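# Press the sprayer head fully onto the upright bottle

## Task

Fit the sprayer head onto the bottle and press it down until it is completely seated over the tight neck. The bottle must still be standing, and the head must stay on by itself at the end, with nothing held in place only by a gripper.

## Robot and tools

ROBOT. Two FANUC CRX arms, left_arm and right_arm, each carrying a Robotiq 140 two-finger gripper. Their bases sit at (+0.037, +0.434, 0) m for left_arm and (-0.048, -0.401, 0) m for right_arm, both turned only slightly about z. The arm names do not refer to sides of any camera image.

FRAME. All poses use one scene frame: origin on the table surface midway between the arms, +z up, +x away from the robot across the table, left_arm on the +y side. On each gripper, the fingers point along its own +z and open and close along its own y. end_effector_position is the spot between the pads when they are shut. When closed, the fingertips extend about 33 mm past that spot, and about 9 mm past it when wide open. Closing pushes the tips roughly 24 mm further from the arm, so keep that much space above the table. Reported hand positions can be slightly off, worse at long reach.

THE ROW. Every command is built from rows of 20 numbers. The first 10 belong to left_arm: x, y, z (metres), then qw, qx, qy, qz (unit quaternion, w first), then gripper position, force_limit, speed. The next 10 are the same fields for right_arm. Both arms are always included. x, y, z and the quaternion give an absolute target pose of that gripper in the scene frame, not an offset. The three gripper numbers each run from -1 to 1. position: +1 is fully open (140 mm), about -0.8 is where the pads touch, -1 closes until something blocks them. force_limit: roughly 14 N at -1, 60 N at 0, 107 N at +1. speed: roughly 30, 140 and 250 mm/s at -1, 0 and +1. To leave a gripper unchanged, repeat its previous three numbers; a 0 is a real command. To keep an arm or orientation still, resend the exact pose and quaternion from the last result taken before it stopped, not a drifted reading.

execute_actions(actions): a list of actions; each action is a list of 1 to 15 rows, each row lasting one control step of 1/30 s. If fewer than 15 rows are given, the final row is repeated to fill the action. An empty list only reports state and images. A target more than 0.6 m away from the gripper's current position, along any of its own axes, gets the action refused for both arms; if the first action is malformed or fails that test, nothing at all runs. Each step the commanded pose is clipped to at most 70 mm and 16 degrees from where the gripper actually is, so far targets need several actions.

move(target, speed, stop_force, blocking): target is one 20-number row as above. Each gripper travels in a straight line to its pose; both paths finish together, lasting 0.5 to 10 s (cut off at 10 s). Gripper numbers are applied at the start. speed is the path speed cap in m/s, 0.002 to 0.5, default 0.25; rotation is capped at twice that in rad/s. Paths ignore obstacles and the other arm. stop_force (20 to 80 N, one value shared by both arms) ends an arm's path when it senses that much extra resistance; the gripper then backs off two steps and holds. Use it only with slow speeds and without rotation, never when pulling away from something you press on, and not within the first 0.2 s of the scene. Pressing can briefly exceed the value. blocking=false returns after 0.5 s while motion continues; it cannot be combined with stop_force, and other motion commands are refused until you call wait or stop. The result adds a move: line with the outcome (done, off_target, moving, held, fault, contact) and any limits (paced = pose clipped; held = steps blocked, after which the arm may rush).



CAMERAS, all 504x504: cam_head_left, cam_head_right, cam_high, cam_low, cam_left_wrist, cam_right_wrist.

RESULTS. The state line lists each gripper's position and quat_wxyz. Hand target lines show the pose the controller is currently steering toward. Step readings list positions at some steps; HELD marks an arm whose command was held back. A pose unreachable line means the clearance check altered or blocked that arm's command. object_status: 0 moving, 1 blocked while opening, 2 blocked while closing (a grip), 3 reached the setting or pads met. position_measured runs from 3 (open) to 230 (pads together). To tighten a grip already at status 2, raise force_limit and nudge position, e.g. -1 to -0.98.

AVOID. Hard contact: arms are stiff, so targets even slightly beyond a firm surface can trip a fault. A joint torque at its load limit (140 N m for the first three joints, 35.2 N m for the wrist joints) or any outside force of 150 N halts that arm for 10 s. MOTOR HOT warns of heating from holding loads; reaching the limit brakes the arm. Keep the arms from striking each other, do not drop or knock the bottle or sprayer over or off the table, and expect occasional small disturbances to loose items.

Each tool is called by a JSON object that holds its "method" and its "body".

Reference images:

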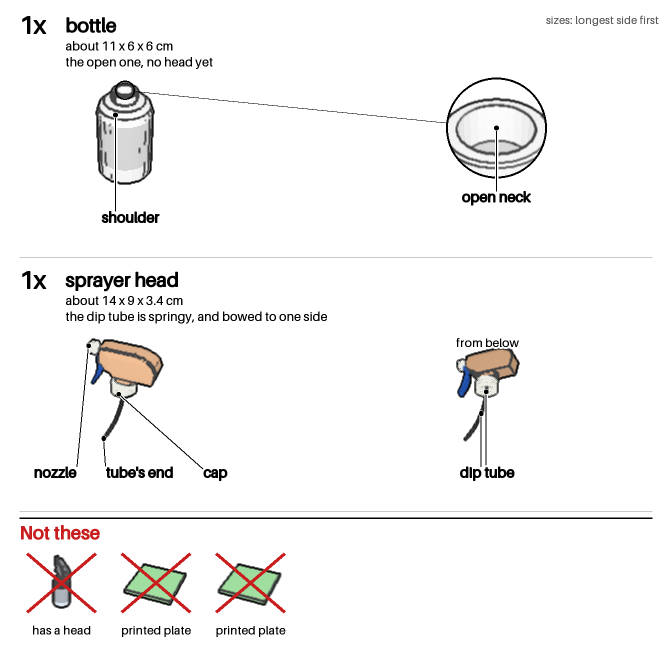

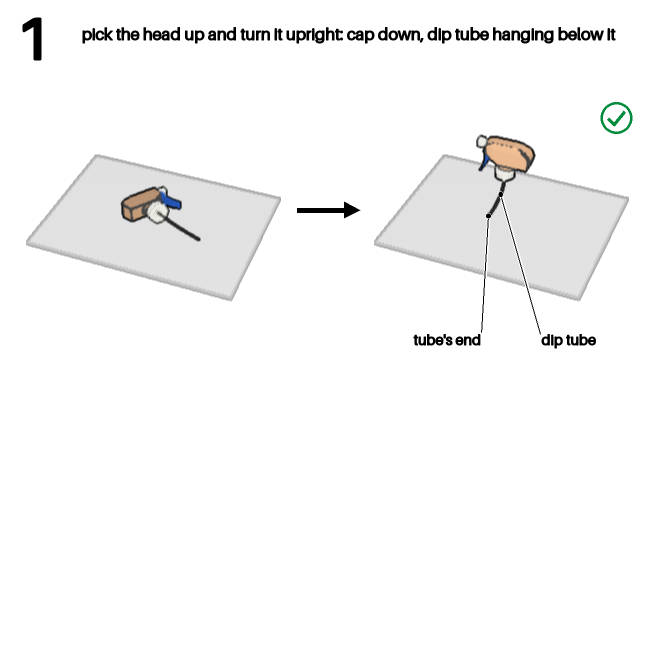

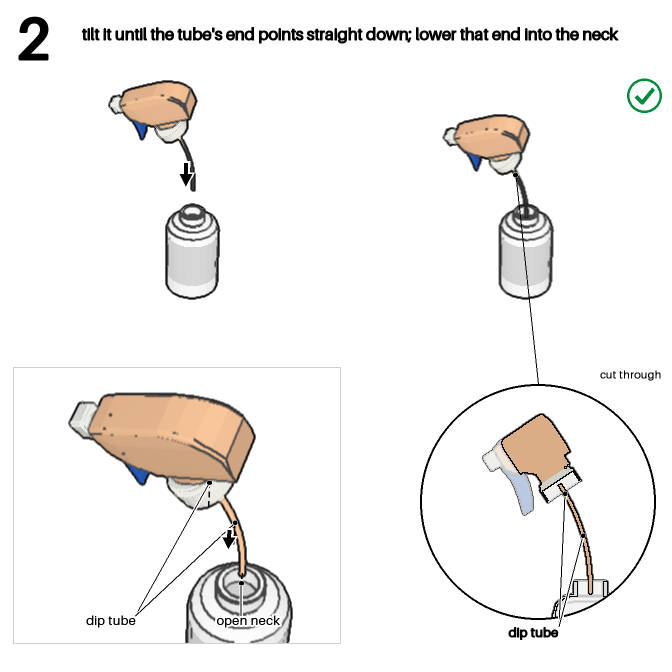

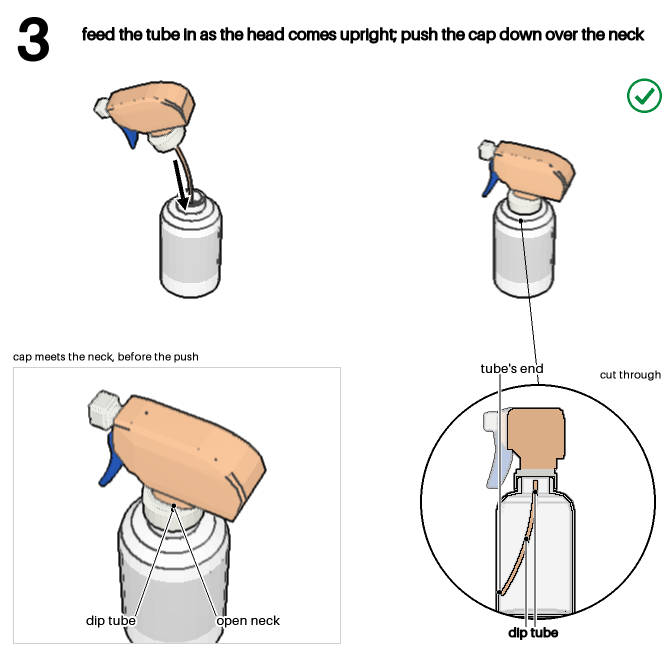

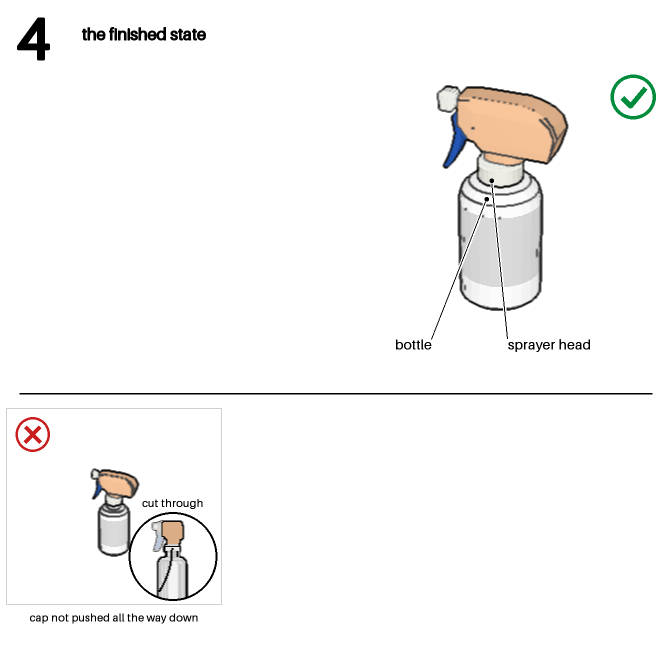

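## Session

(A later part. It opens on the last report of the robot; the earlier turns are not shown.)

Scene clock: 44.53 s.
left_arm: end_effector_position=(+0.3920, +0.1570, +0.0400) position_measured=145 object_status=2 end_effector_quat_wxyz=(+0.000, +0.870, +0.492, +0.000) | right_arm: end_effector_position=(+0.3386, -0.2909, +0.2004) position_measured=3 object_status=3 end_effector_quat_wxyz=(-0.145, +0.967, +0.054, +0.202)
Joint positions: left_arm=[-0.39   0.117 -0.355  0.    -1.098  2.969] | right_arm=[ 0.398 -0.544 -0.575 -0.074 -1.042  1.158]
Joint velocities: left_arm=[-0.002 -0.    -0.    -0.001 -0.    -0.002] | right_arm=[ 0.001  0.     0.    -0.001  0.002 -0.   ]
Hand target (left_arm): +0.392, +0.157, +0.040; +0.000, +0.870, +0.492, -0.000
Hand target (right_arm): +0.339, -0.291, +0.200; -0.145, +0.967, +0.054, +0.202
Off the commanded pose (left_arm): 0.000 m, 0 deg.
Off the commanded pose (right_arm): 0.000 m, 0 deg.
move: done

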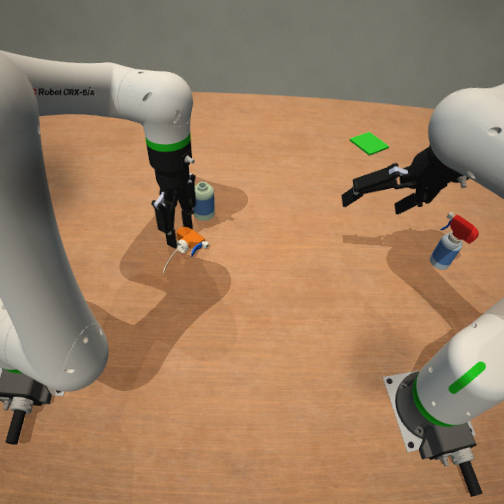

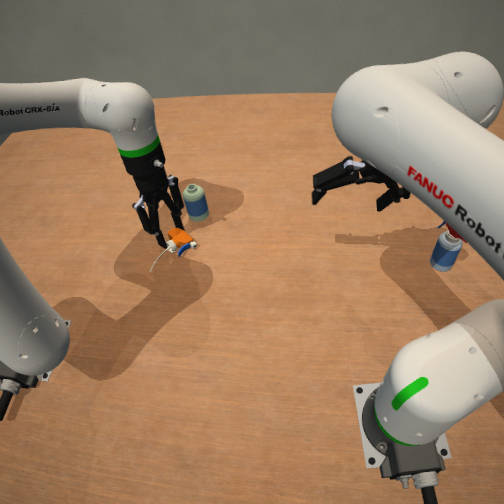

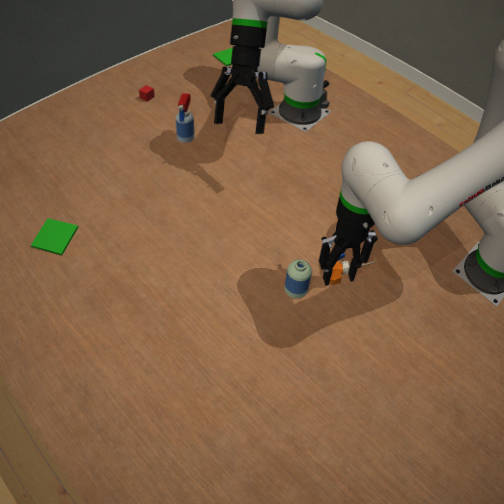

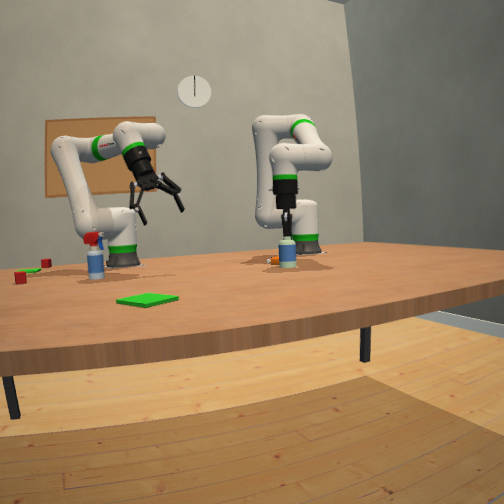

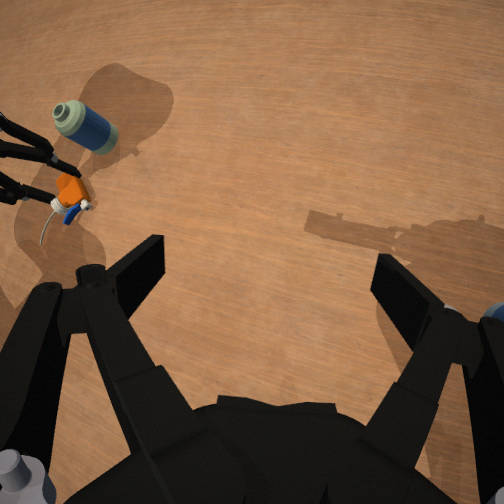

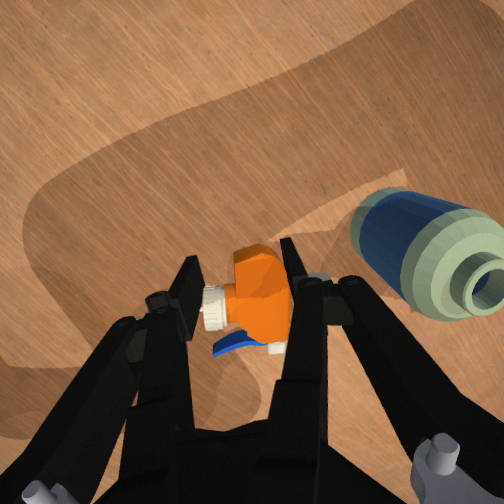

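{"method": "move", "body": {"target": [0.392,0.157,0.2,0,0.870,0.492,0,-1,0.6,0,0.3386,-0.2909,0.2004,-0.145,0.967,0.054,0.202,1,0,0], "speed": 0.2}}

{"method": "move", "body": {"target": [0.40,0.03,0.25,0.615,0.615,0.348,0.348,-1,0.6,0,0.3386,-0.2909,0.2004,-0.145,0.967,0.054,0.202,1,0,0], "speed": 0.3}}

Scene clock: 51.57 s.
left_arm: end_effector_position=(+0.3914, +0.1573, +0.2000) position_measured=145 object_status=2 end_effector_quat_wxyz=(-0.000, +0.870, +0.493, +0.000) | right_arm: end_effector_position=(+0.3386, -0.2909, +0.2004) position_measured=3 object_status=3 end_effector_quat_wxyz=(-0.145, +0.967, +0.054, +0.202)
Joint positions: left_arm=[-0.39   0.005 -0.085 -0.    -1.481  2.97 ] | right_arm=[ 0.398 -0.544 -0.575 -0.074 -1.042  1.158]
Joint velocities: left_arm=[-0.002 -0.001  0.001  0.002 -0.    -0.001] | right_arm=[-0.001 -0.     0.    -0.    -0.     0.   ]
Hand target (left_arm): +0.391, +0.157, +0.200; -0.000, +0.870, +0.493, +0.000
Hand target (right_arm): +0.339, -0.291, +0.200; -0.145, +0.967, +0.054, +0.202
Off the commanded pose (left_arm): 0.001 m, 0 deg.
Off the commanded pose (right_arm): 0.000 m, 0 deg.
move: done

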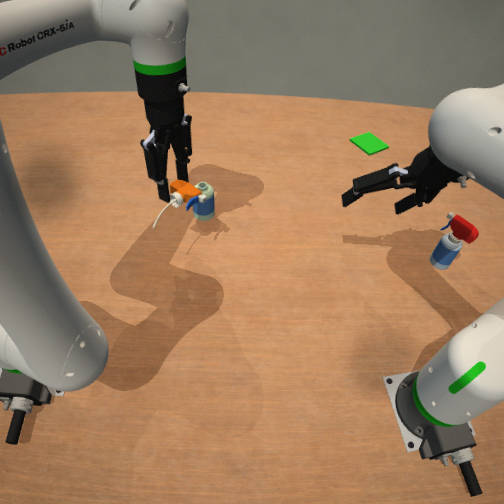

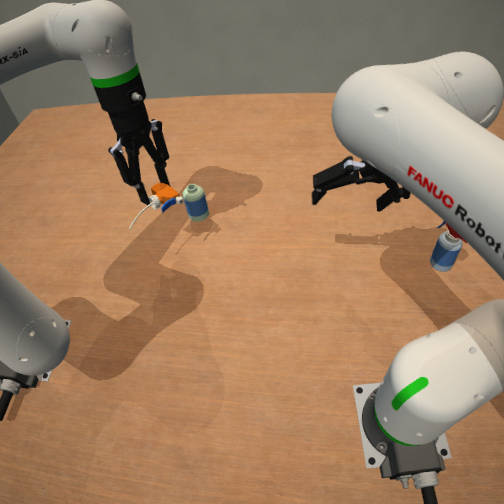

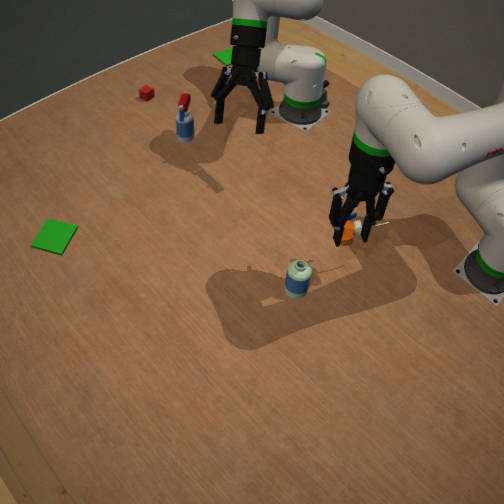

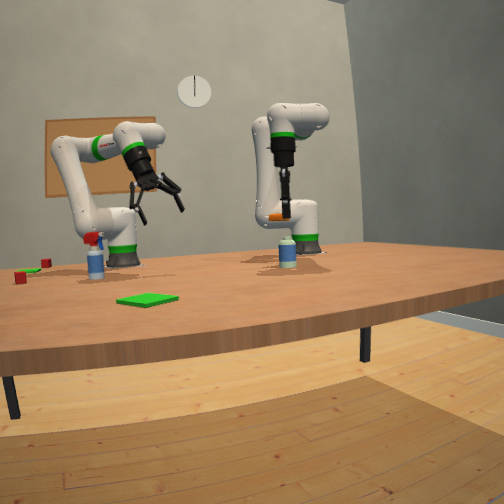

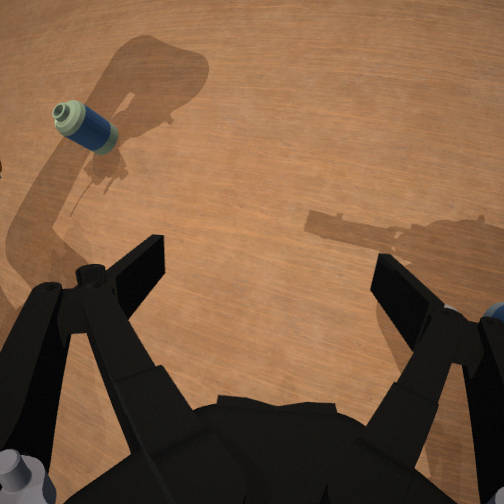

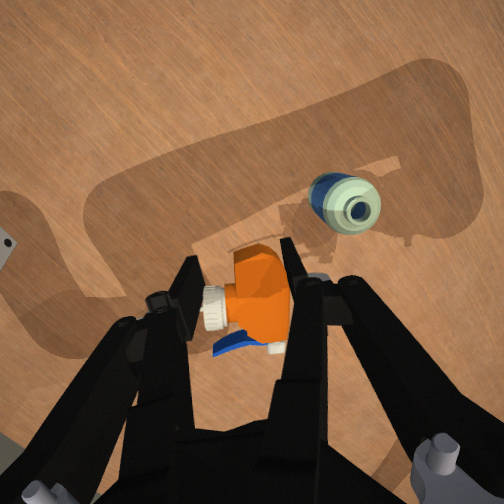

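Scene clock: 54.93 s.
left_arm: end_effector_position=(+0.3984, +0.0297, +0.2518) position_measured=145 object_status=2 end_effector_quat_wxyz=(+0.616, +0.615, +0.349, +0.347) | right_arm: end_effector_position=(+0.3386, -0.2909, +0.2004) position_measured=3 object_status=3 end_effector_quat_wxyz=(-0.145, +0.967, +0.054, +0.202)
Joint positions: left_arm=[-0.751 -0.204 -1.162  0.228  0.971  3.014] | right_arm=[ 0.398 -0.544 -0.575 -0.074 -1.042  1.158]
Joint velocities: left_arm=[-0.015  0.008 -0.001  0.021  0.014 -0.01 ] | right_arm=[ 0.     0.    -0.    -0.001 -0.001 -0.   ]
Hand target (left_arm): +0.398, +0.030, +0.252; +0.616, +0.615, +0.349, +0.347
Hand target (right_arm): +0.339, -0.291, +0.200; -0.145, +0.967, +0.054, +0.202
Off the commanded pose (left_arm): 0.002 m, 0 deg.
Off the commanded pose (right_arm): 0.000 m, 0 deg.
move: done

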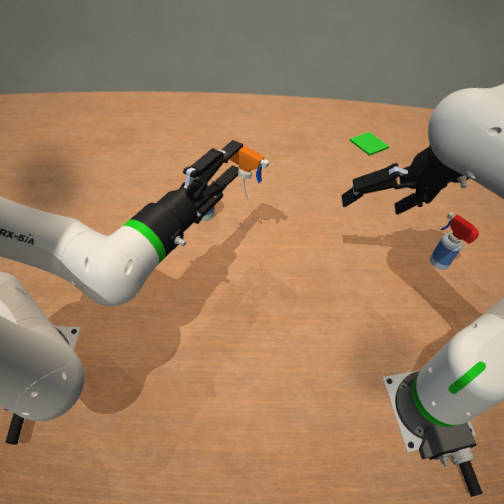

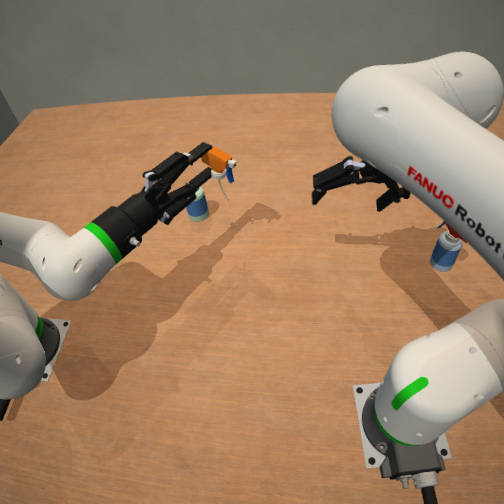

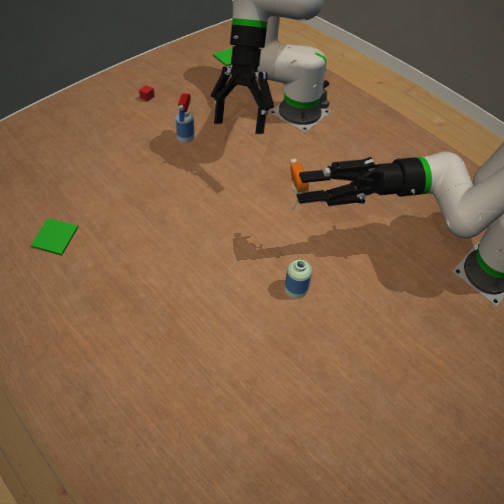

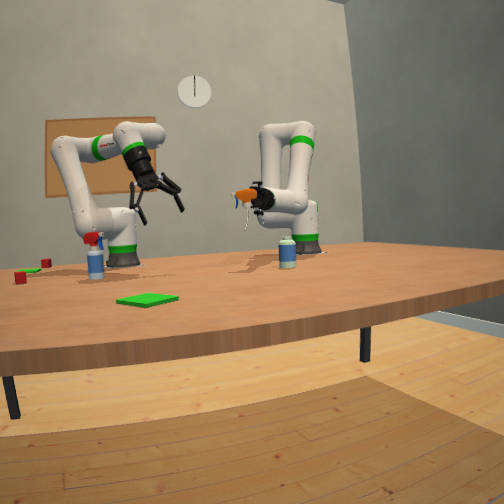

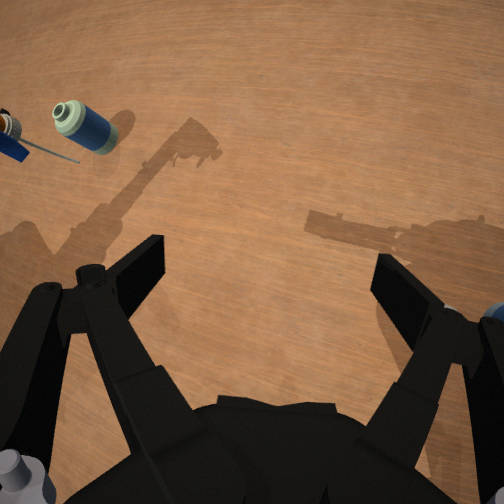

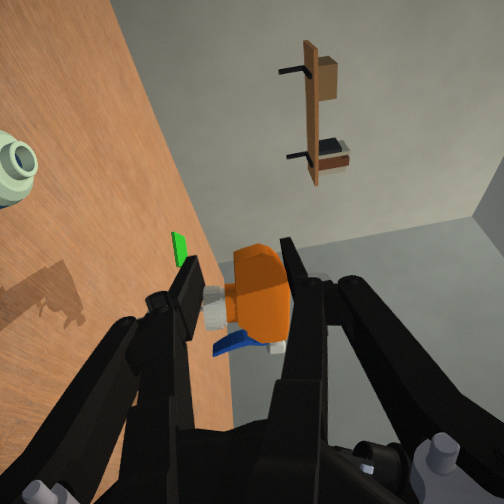

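{"method": "move", "body": {"target": [0.3984,0.0297,0.2518,0.615,0.615,0.348,0.348,-1,0.6,0,0.401,-0.010,0.36,0,0.492,-0.870,0,0.1,0,0], "speed": 0.3}}

Scene clock: 64.90 s.
left_arm: end_effector_position=(+0.3984, +0.0297, +0.2518) position_measured=145 object_status=2 end_effector_quat_wxyz=(+0.615, +0.615, +0.348, +0.348) | right_arm: end_effector_position=(+0.4017, -0.0099, +0.3595) position_measured=117 object_status=3 end_effector_quat_wxyz=(+0.000, -0.492, +0.870, -0.002)
Joint positions: left_arm=[-0.755 -0.203 -1.162  0.233  0.972  3.008] | right_arm=[ 0.79   0.467  0.859  0.003 -1.965 -1.477]
Joint velocities: left_arm=[-0.002  0.001 -0.    -0.001  0.     0.   ] | right_arm=[-0.     0.002  0.002 -0.    -0.001 -0.   ]
Hand target (left_arm): +0.398, +0.030, +0.252; +0.615, +0.615, +0.348, +0.348
Hand target (right_arm): +0.402, -0.010, +0.359; +0.000, -0.492, +0.870, -0.002
Off the commanded pose (left_arm): 0.000 m, 0 deg.
Off the commanded pose (right_arm): 0.001 m, 0 deg.
move: done

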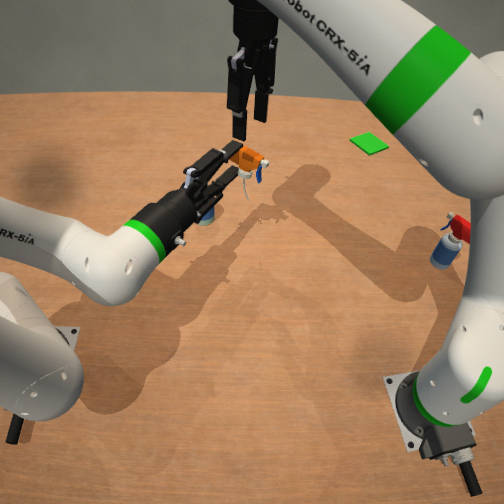

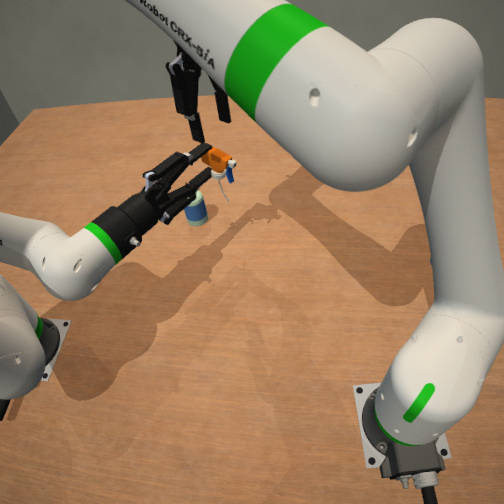

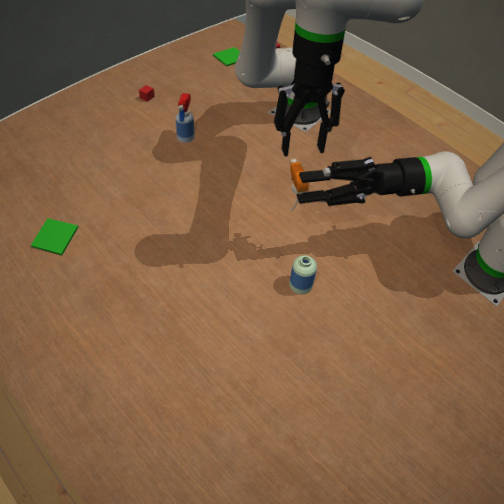

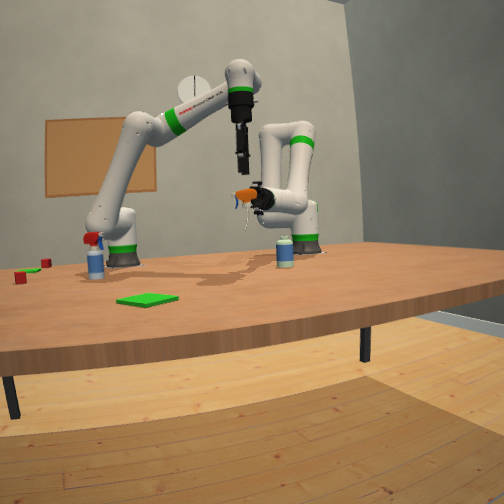

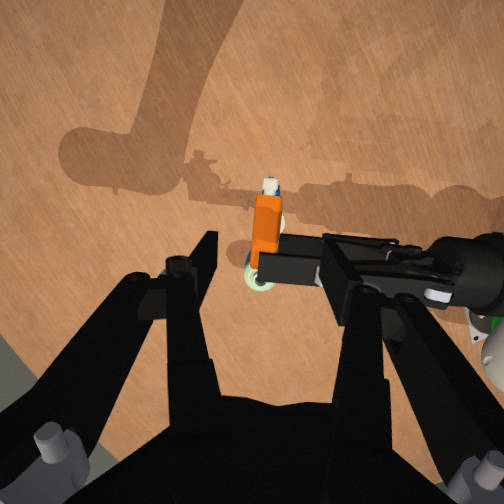

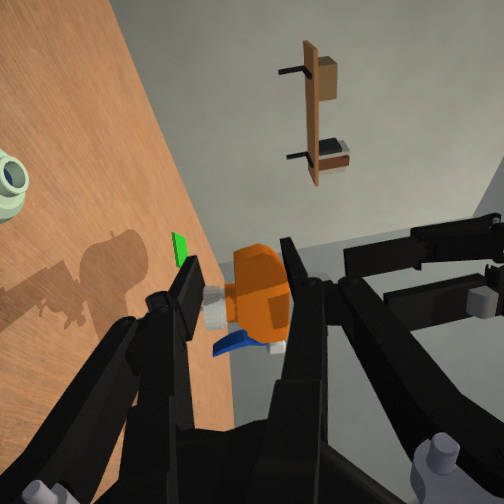

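{"method": "move", "body": {"target": [0.3984,0.0297,0.2518,0.615,0.615,0.348,0.348,-1,0.6,0,0.399,-0.013,0.30,0,0.492,-0.870,0,0.1,0,0], "speed": 0.1}}

{"method": "zoom_image", "body": {"camera": "cam_low", "region": [190,140,330,240]}}

Scene clock: 69.00 s.
left_arm: end_effector_position=(+0.3984, +0.0297, +0.2518) position_measured=145 object_status=2 end_effector_quat_wxyz=(+0.615, +0.615, +0.348, +0.348) | right_arm: end_effector_position=(+0.3989, -0.0132, +0.3000) position_measured=117 object_status=3 end_effector_quat_wxyz=(-0.000, -0.492, +0.871, +0.000)
Joint positions: left_arm=[-0.755 -0.203 -1.162  0.233  0.972  3.008] | right_arm=[ 0.788  0.394  0.612 -0.    -1.789 -1.477]
Joint velocities: left_arm=[ 0.001 -0.     0.    -0.001  0.    -0.001] | right_arm=[-0.001  0.    -0.001  0.003  0.001 -0.001]
Hand target (left_arm): +0.398, +0.030, +0.252; +0.615, +0.615, +0.348, +0.348
Hand target (right_arm): +0.399, -0.013, +0.300; -0.000, -0.492, +0.871, +0.000
Off the commanded pose (left_arm): 0.000 m, 0 deg.
Off the commanded pose (right_arm): 0.000 m, 0 deg.
move: done

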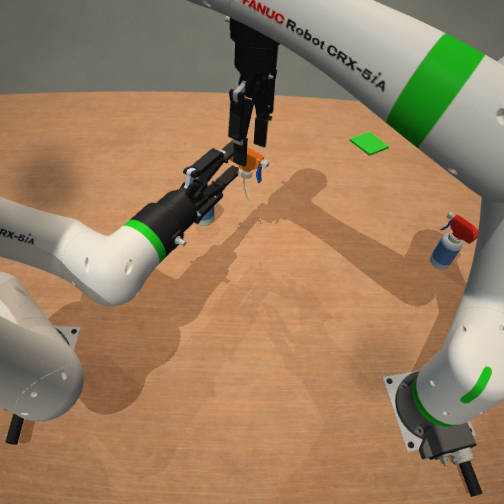

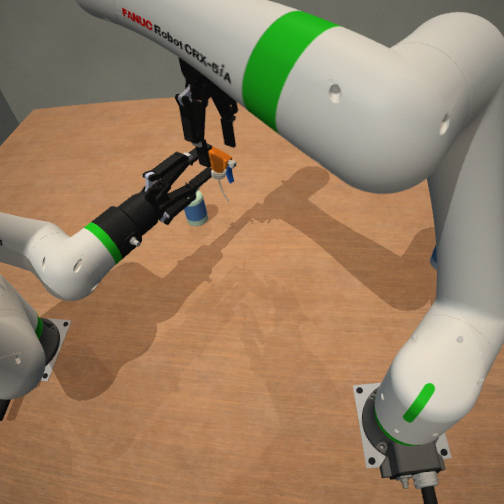

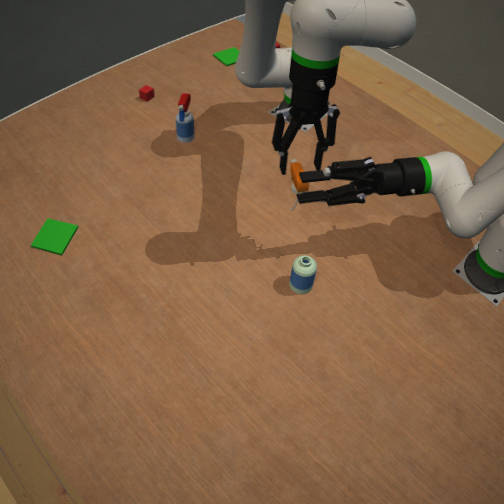

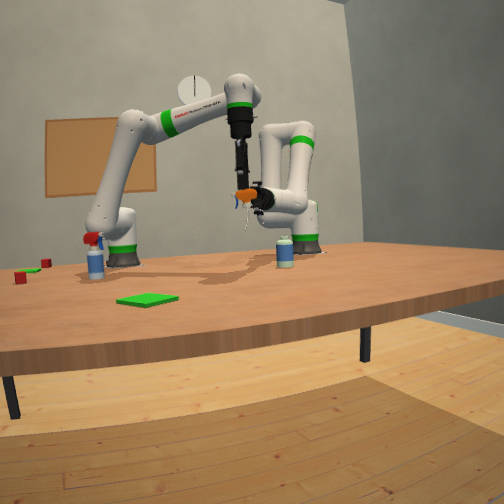

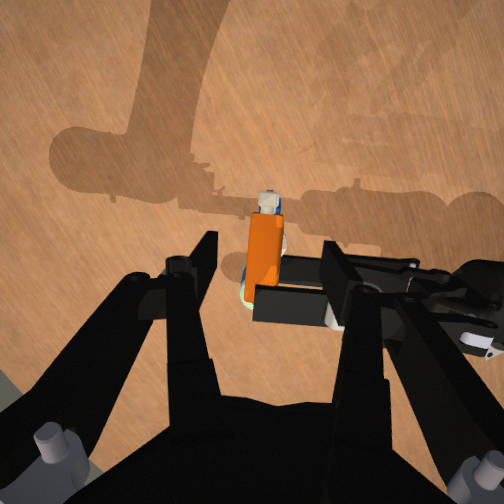

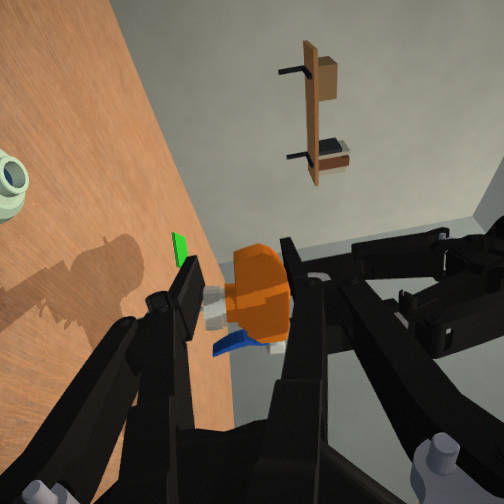

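Region (190, 140, 330, 240) of cam_low's 504x504 image, scaled by 3.600, with more detail than that image has; it fills the top 360 rows of this view, and the rest is white.

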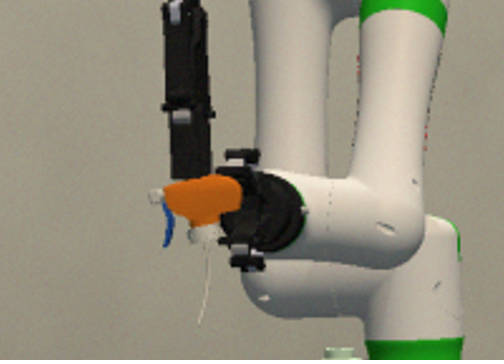

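{"method": "move", "body": {"target": [0.3984,0.0297,0.2518,0.615,0.615,0.348,0.348,-1,0.6,0,0.399,-0.013,0.268,0,0.492,-0.870,0,0.1,0,0], "speed": 0.06}}

{"method": "move", "body": {"target": [0.3984,0.0297,0.2518,0.615,0.615,0.348,0.348,-1,0.6,0,0.399,-0.013,0.268,0,0.492,-0.870,0,-1,1,0]}}

{"method": "zoom_image", "body": {"camera": "cam_low", "region": [190,140,330,240]}}

Scene clock: 74.00 s.
left_arm: end_effector_position=(+0.3984, +0.0297, +0.2518) position_measured=145 object_status=2 end_effector_quat_wxyz=(+0.615, +0.615, +0.348, +0.348) | right_arm: end_effector_position=(+0.3989, -0.0131, +0.2680) position_measured=117 object_status=3 end_effector_quat_wxyz=(+0.000, -0.492, +0.870, +0.000)
Joint positions: left_arm=[-0.755 -0.203 -1.162  0.233  0.972  3.008] | right_arm=[ 0.788  0.378  0.514 -0.    -1.707 -1.477]
Joint velocities: left_arm=[-0.001 -0.    -0.    -0.001 -0.    -0.001] | right_arm=[ 0.001 -0.    -0.     0.    -0.     0.001]
Hand target (left_arm): +0.398, +0.030, +0.252; +0.615, +0.615, +0.348, +0.348
Hand target (right_arm): +0.399, -0.013, +0.268; -0.000, -0.492, +0.870, +0.000
Off the commanded pose (left_arm): 0.000 m, 0 deg.
Off the commanded pose (right_arm): 0.000 m, 0 deg.
move: done

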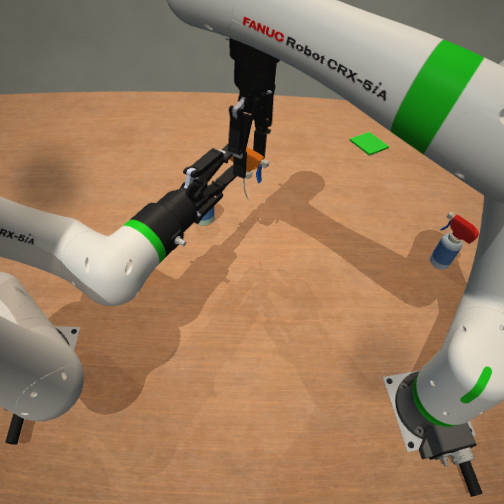

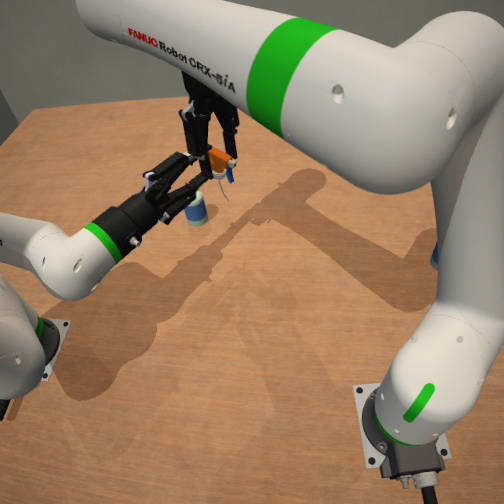

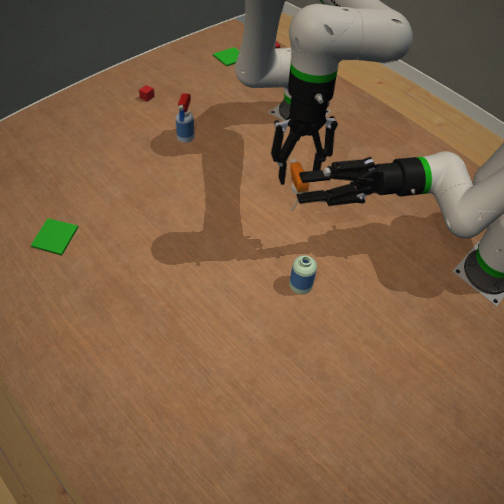

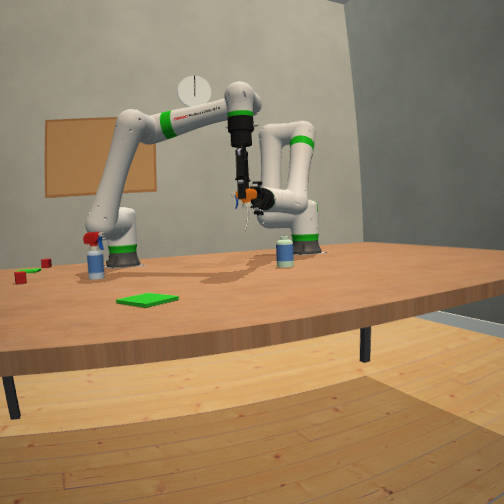

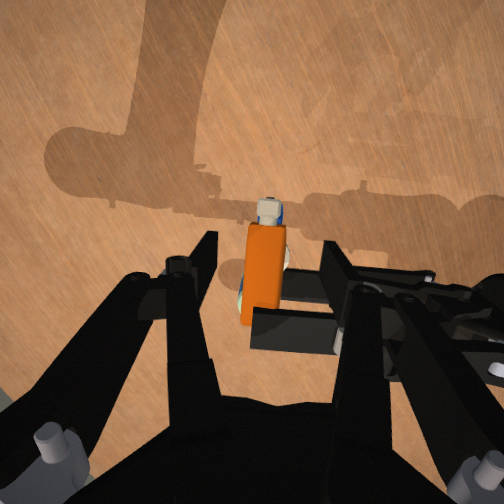

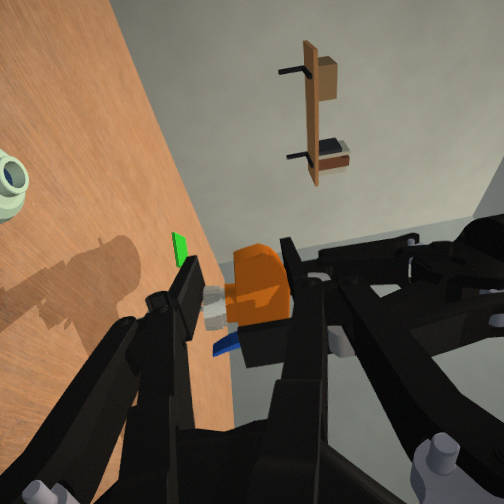

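Scene clock: 74.70 s.
left_arm: end_effector_position=(+0.3984, +0.0297, +0.2517) position_measured=145 object_status=2 end_effector_quat_wxyz=(+0.615, +0.615, +0.348, +0.348) | right_arm: end_effector_position=(+0.3991, -0.0131, +0.2681) position_measured=198 object_status=2 end_effector_quat_wxyz=(+0.000, -0.492, +0.870, -0.000)
Joint positions: left_arm=[-0.755 -0.203 -1.162  0.233  0.972  3.008] | right_arm=[ 0.788  0.378  0.514  0.    -1.707 -1.477]
Joint velocities: left_arm=[-0.002  0.001  0.001  0.001  0.    -0.   ] | right_arm=[ 0.001  0.     0.    -0.001  0.001 -0.002]
Hand target (left_arm): +0.398, +0.030, +0.252; +0.615, +0.615, +0.348, +0.348
Hand target (right_arm): +0.399, -0.013, +0.268; +0.000, -0.492, +0.870, -0.000
Off the commanded pose (left_arm): 0.000 m, 0 deg.
Off the commanded pose (right_arm): 0.000 m, 0 deg.
move: done

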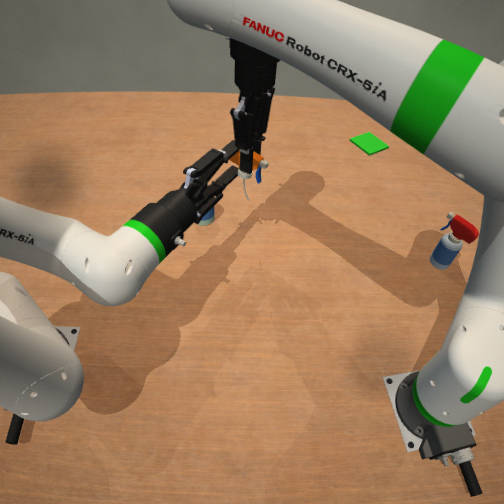

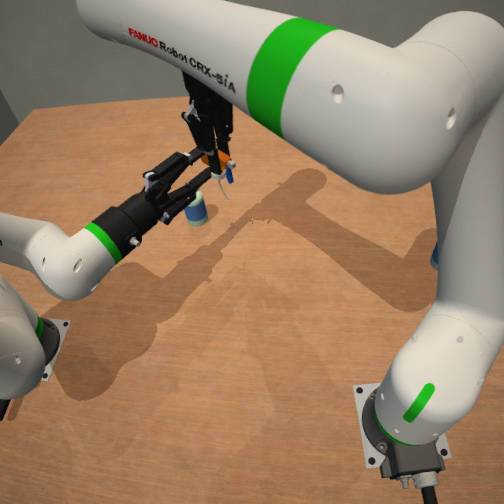

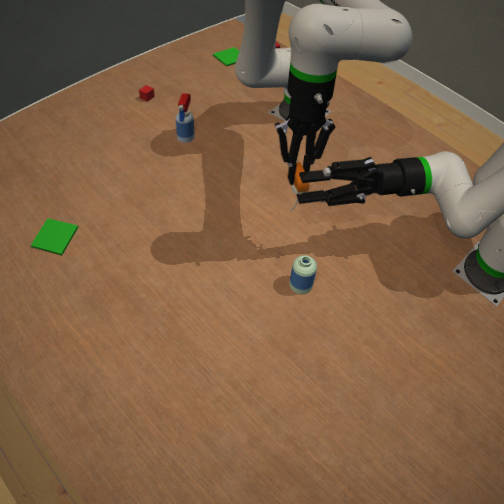

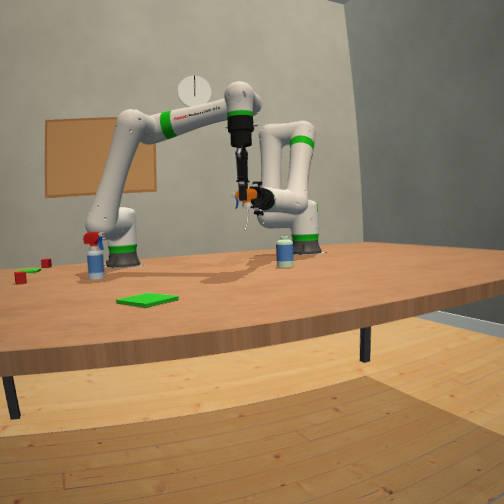

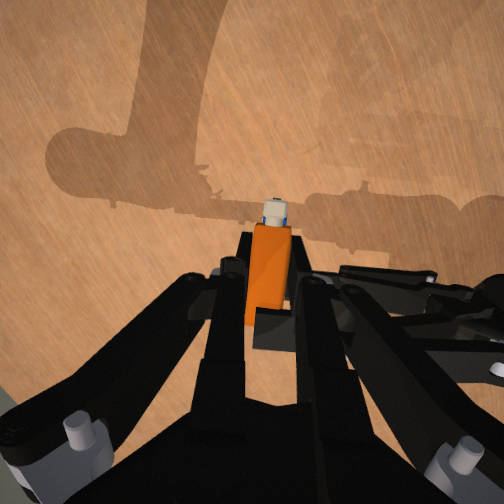

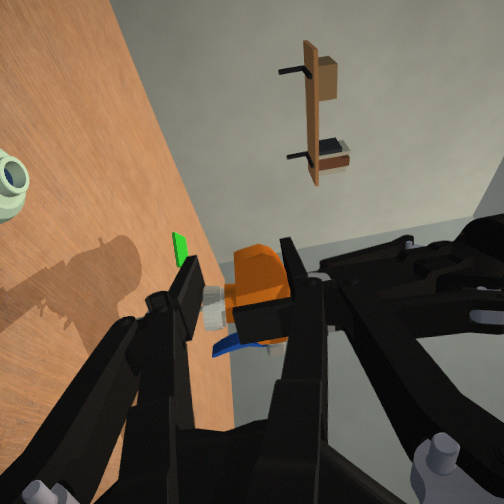

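Region (190, 140, 330, 240) of cam_low's 504x504 image, scaled by 3.600, with more detail than that image has; it fills the top 360 rows of this view, and the rest is white.

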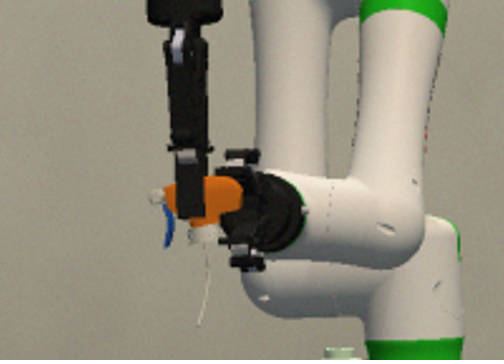

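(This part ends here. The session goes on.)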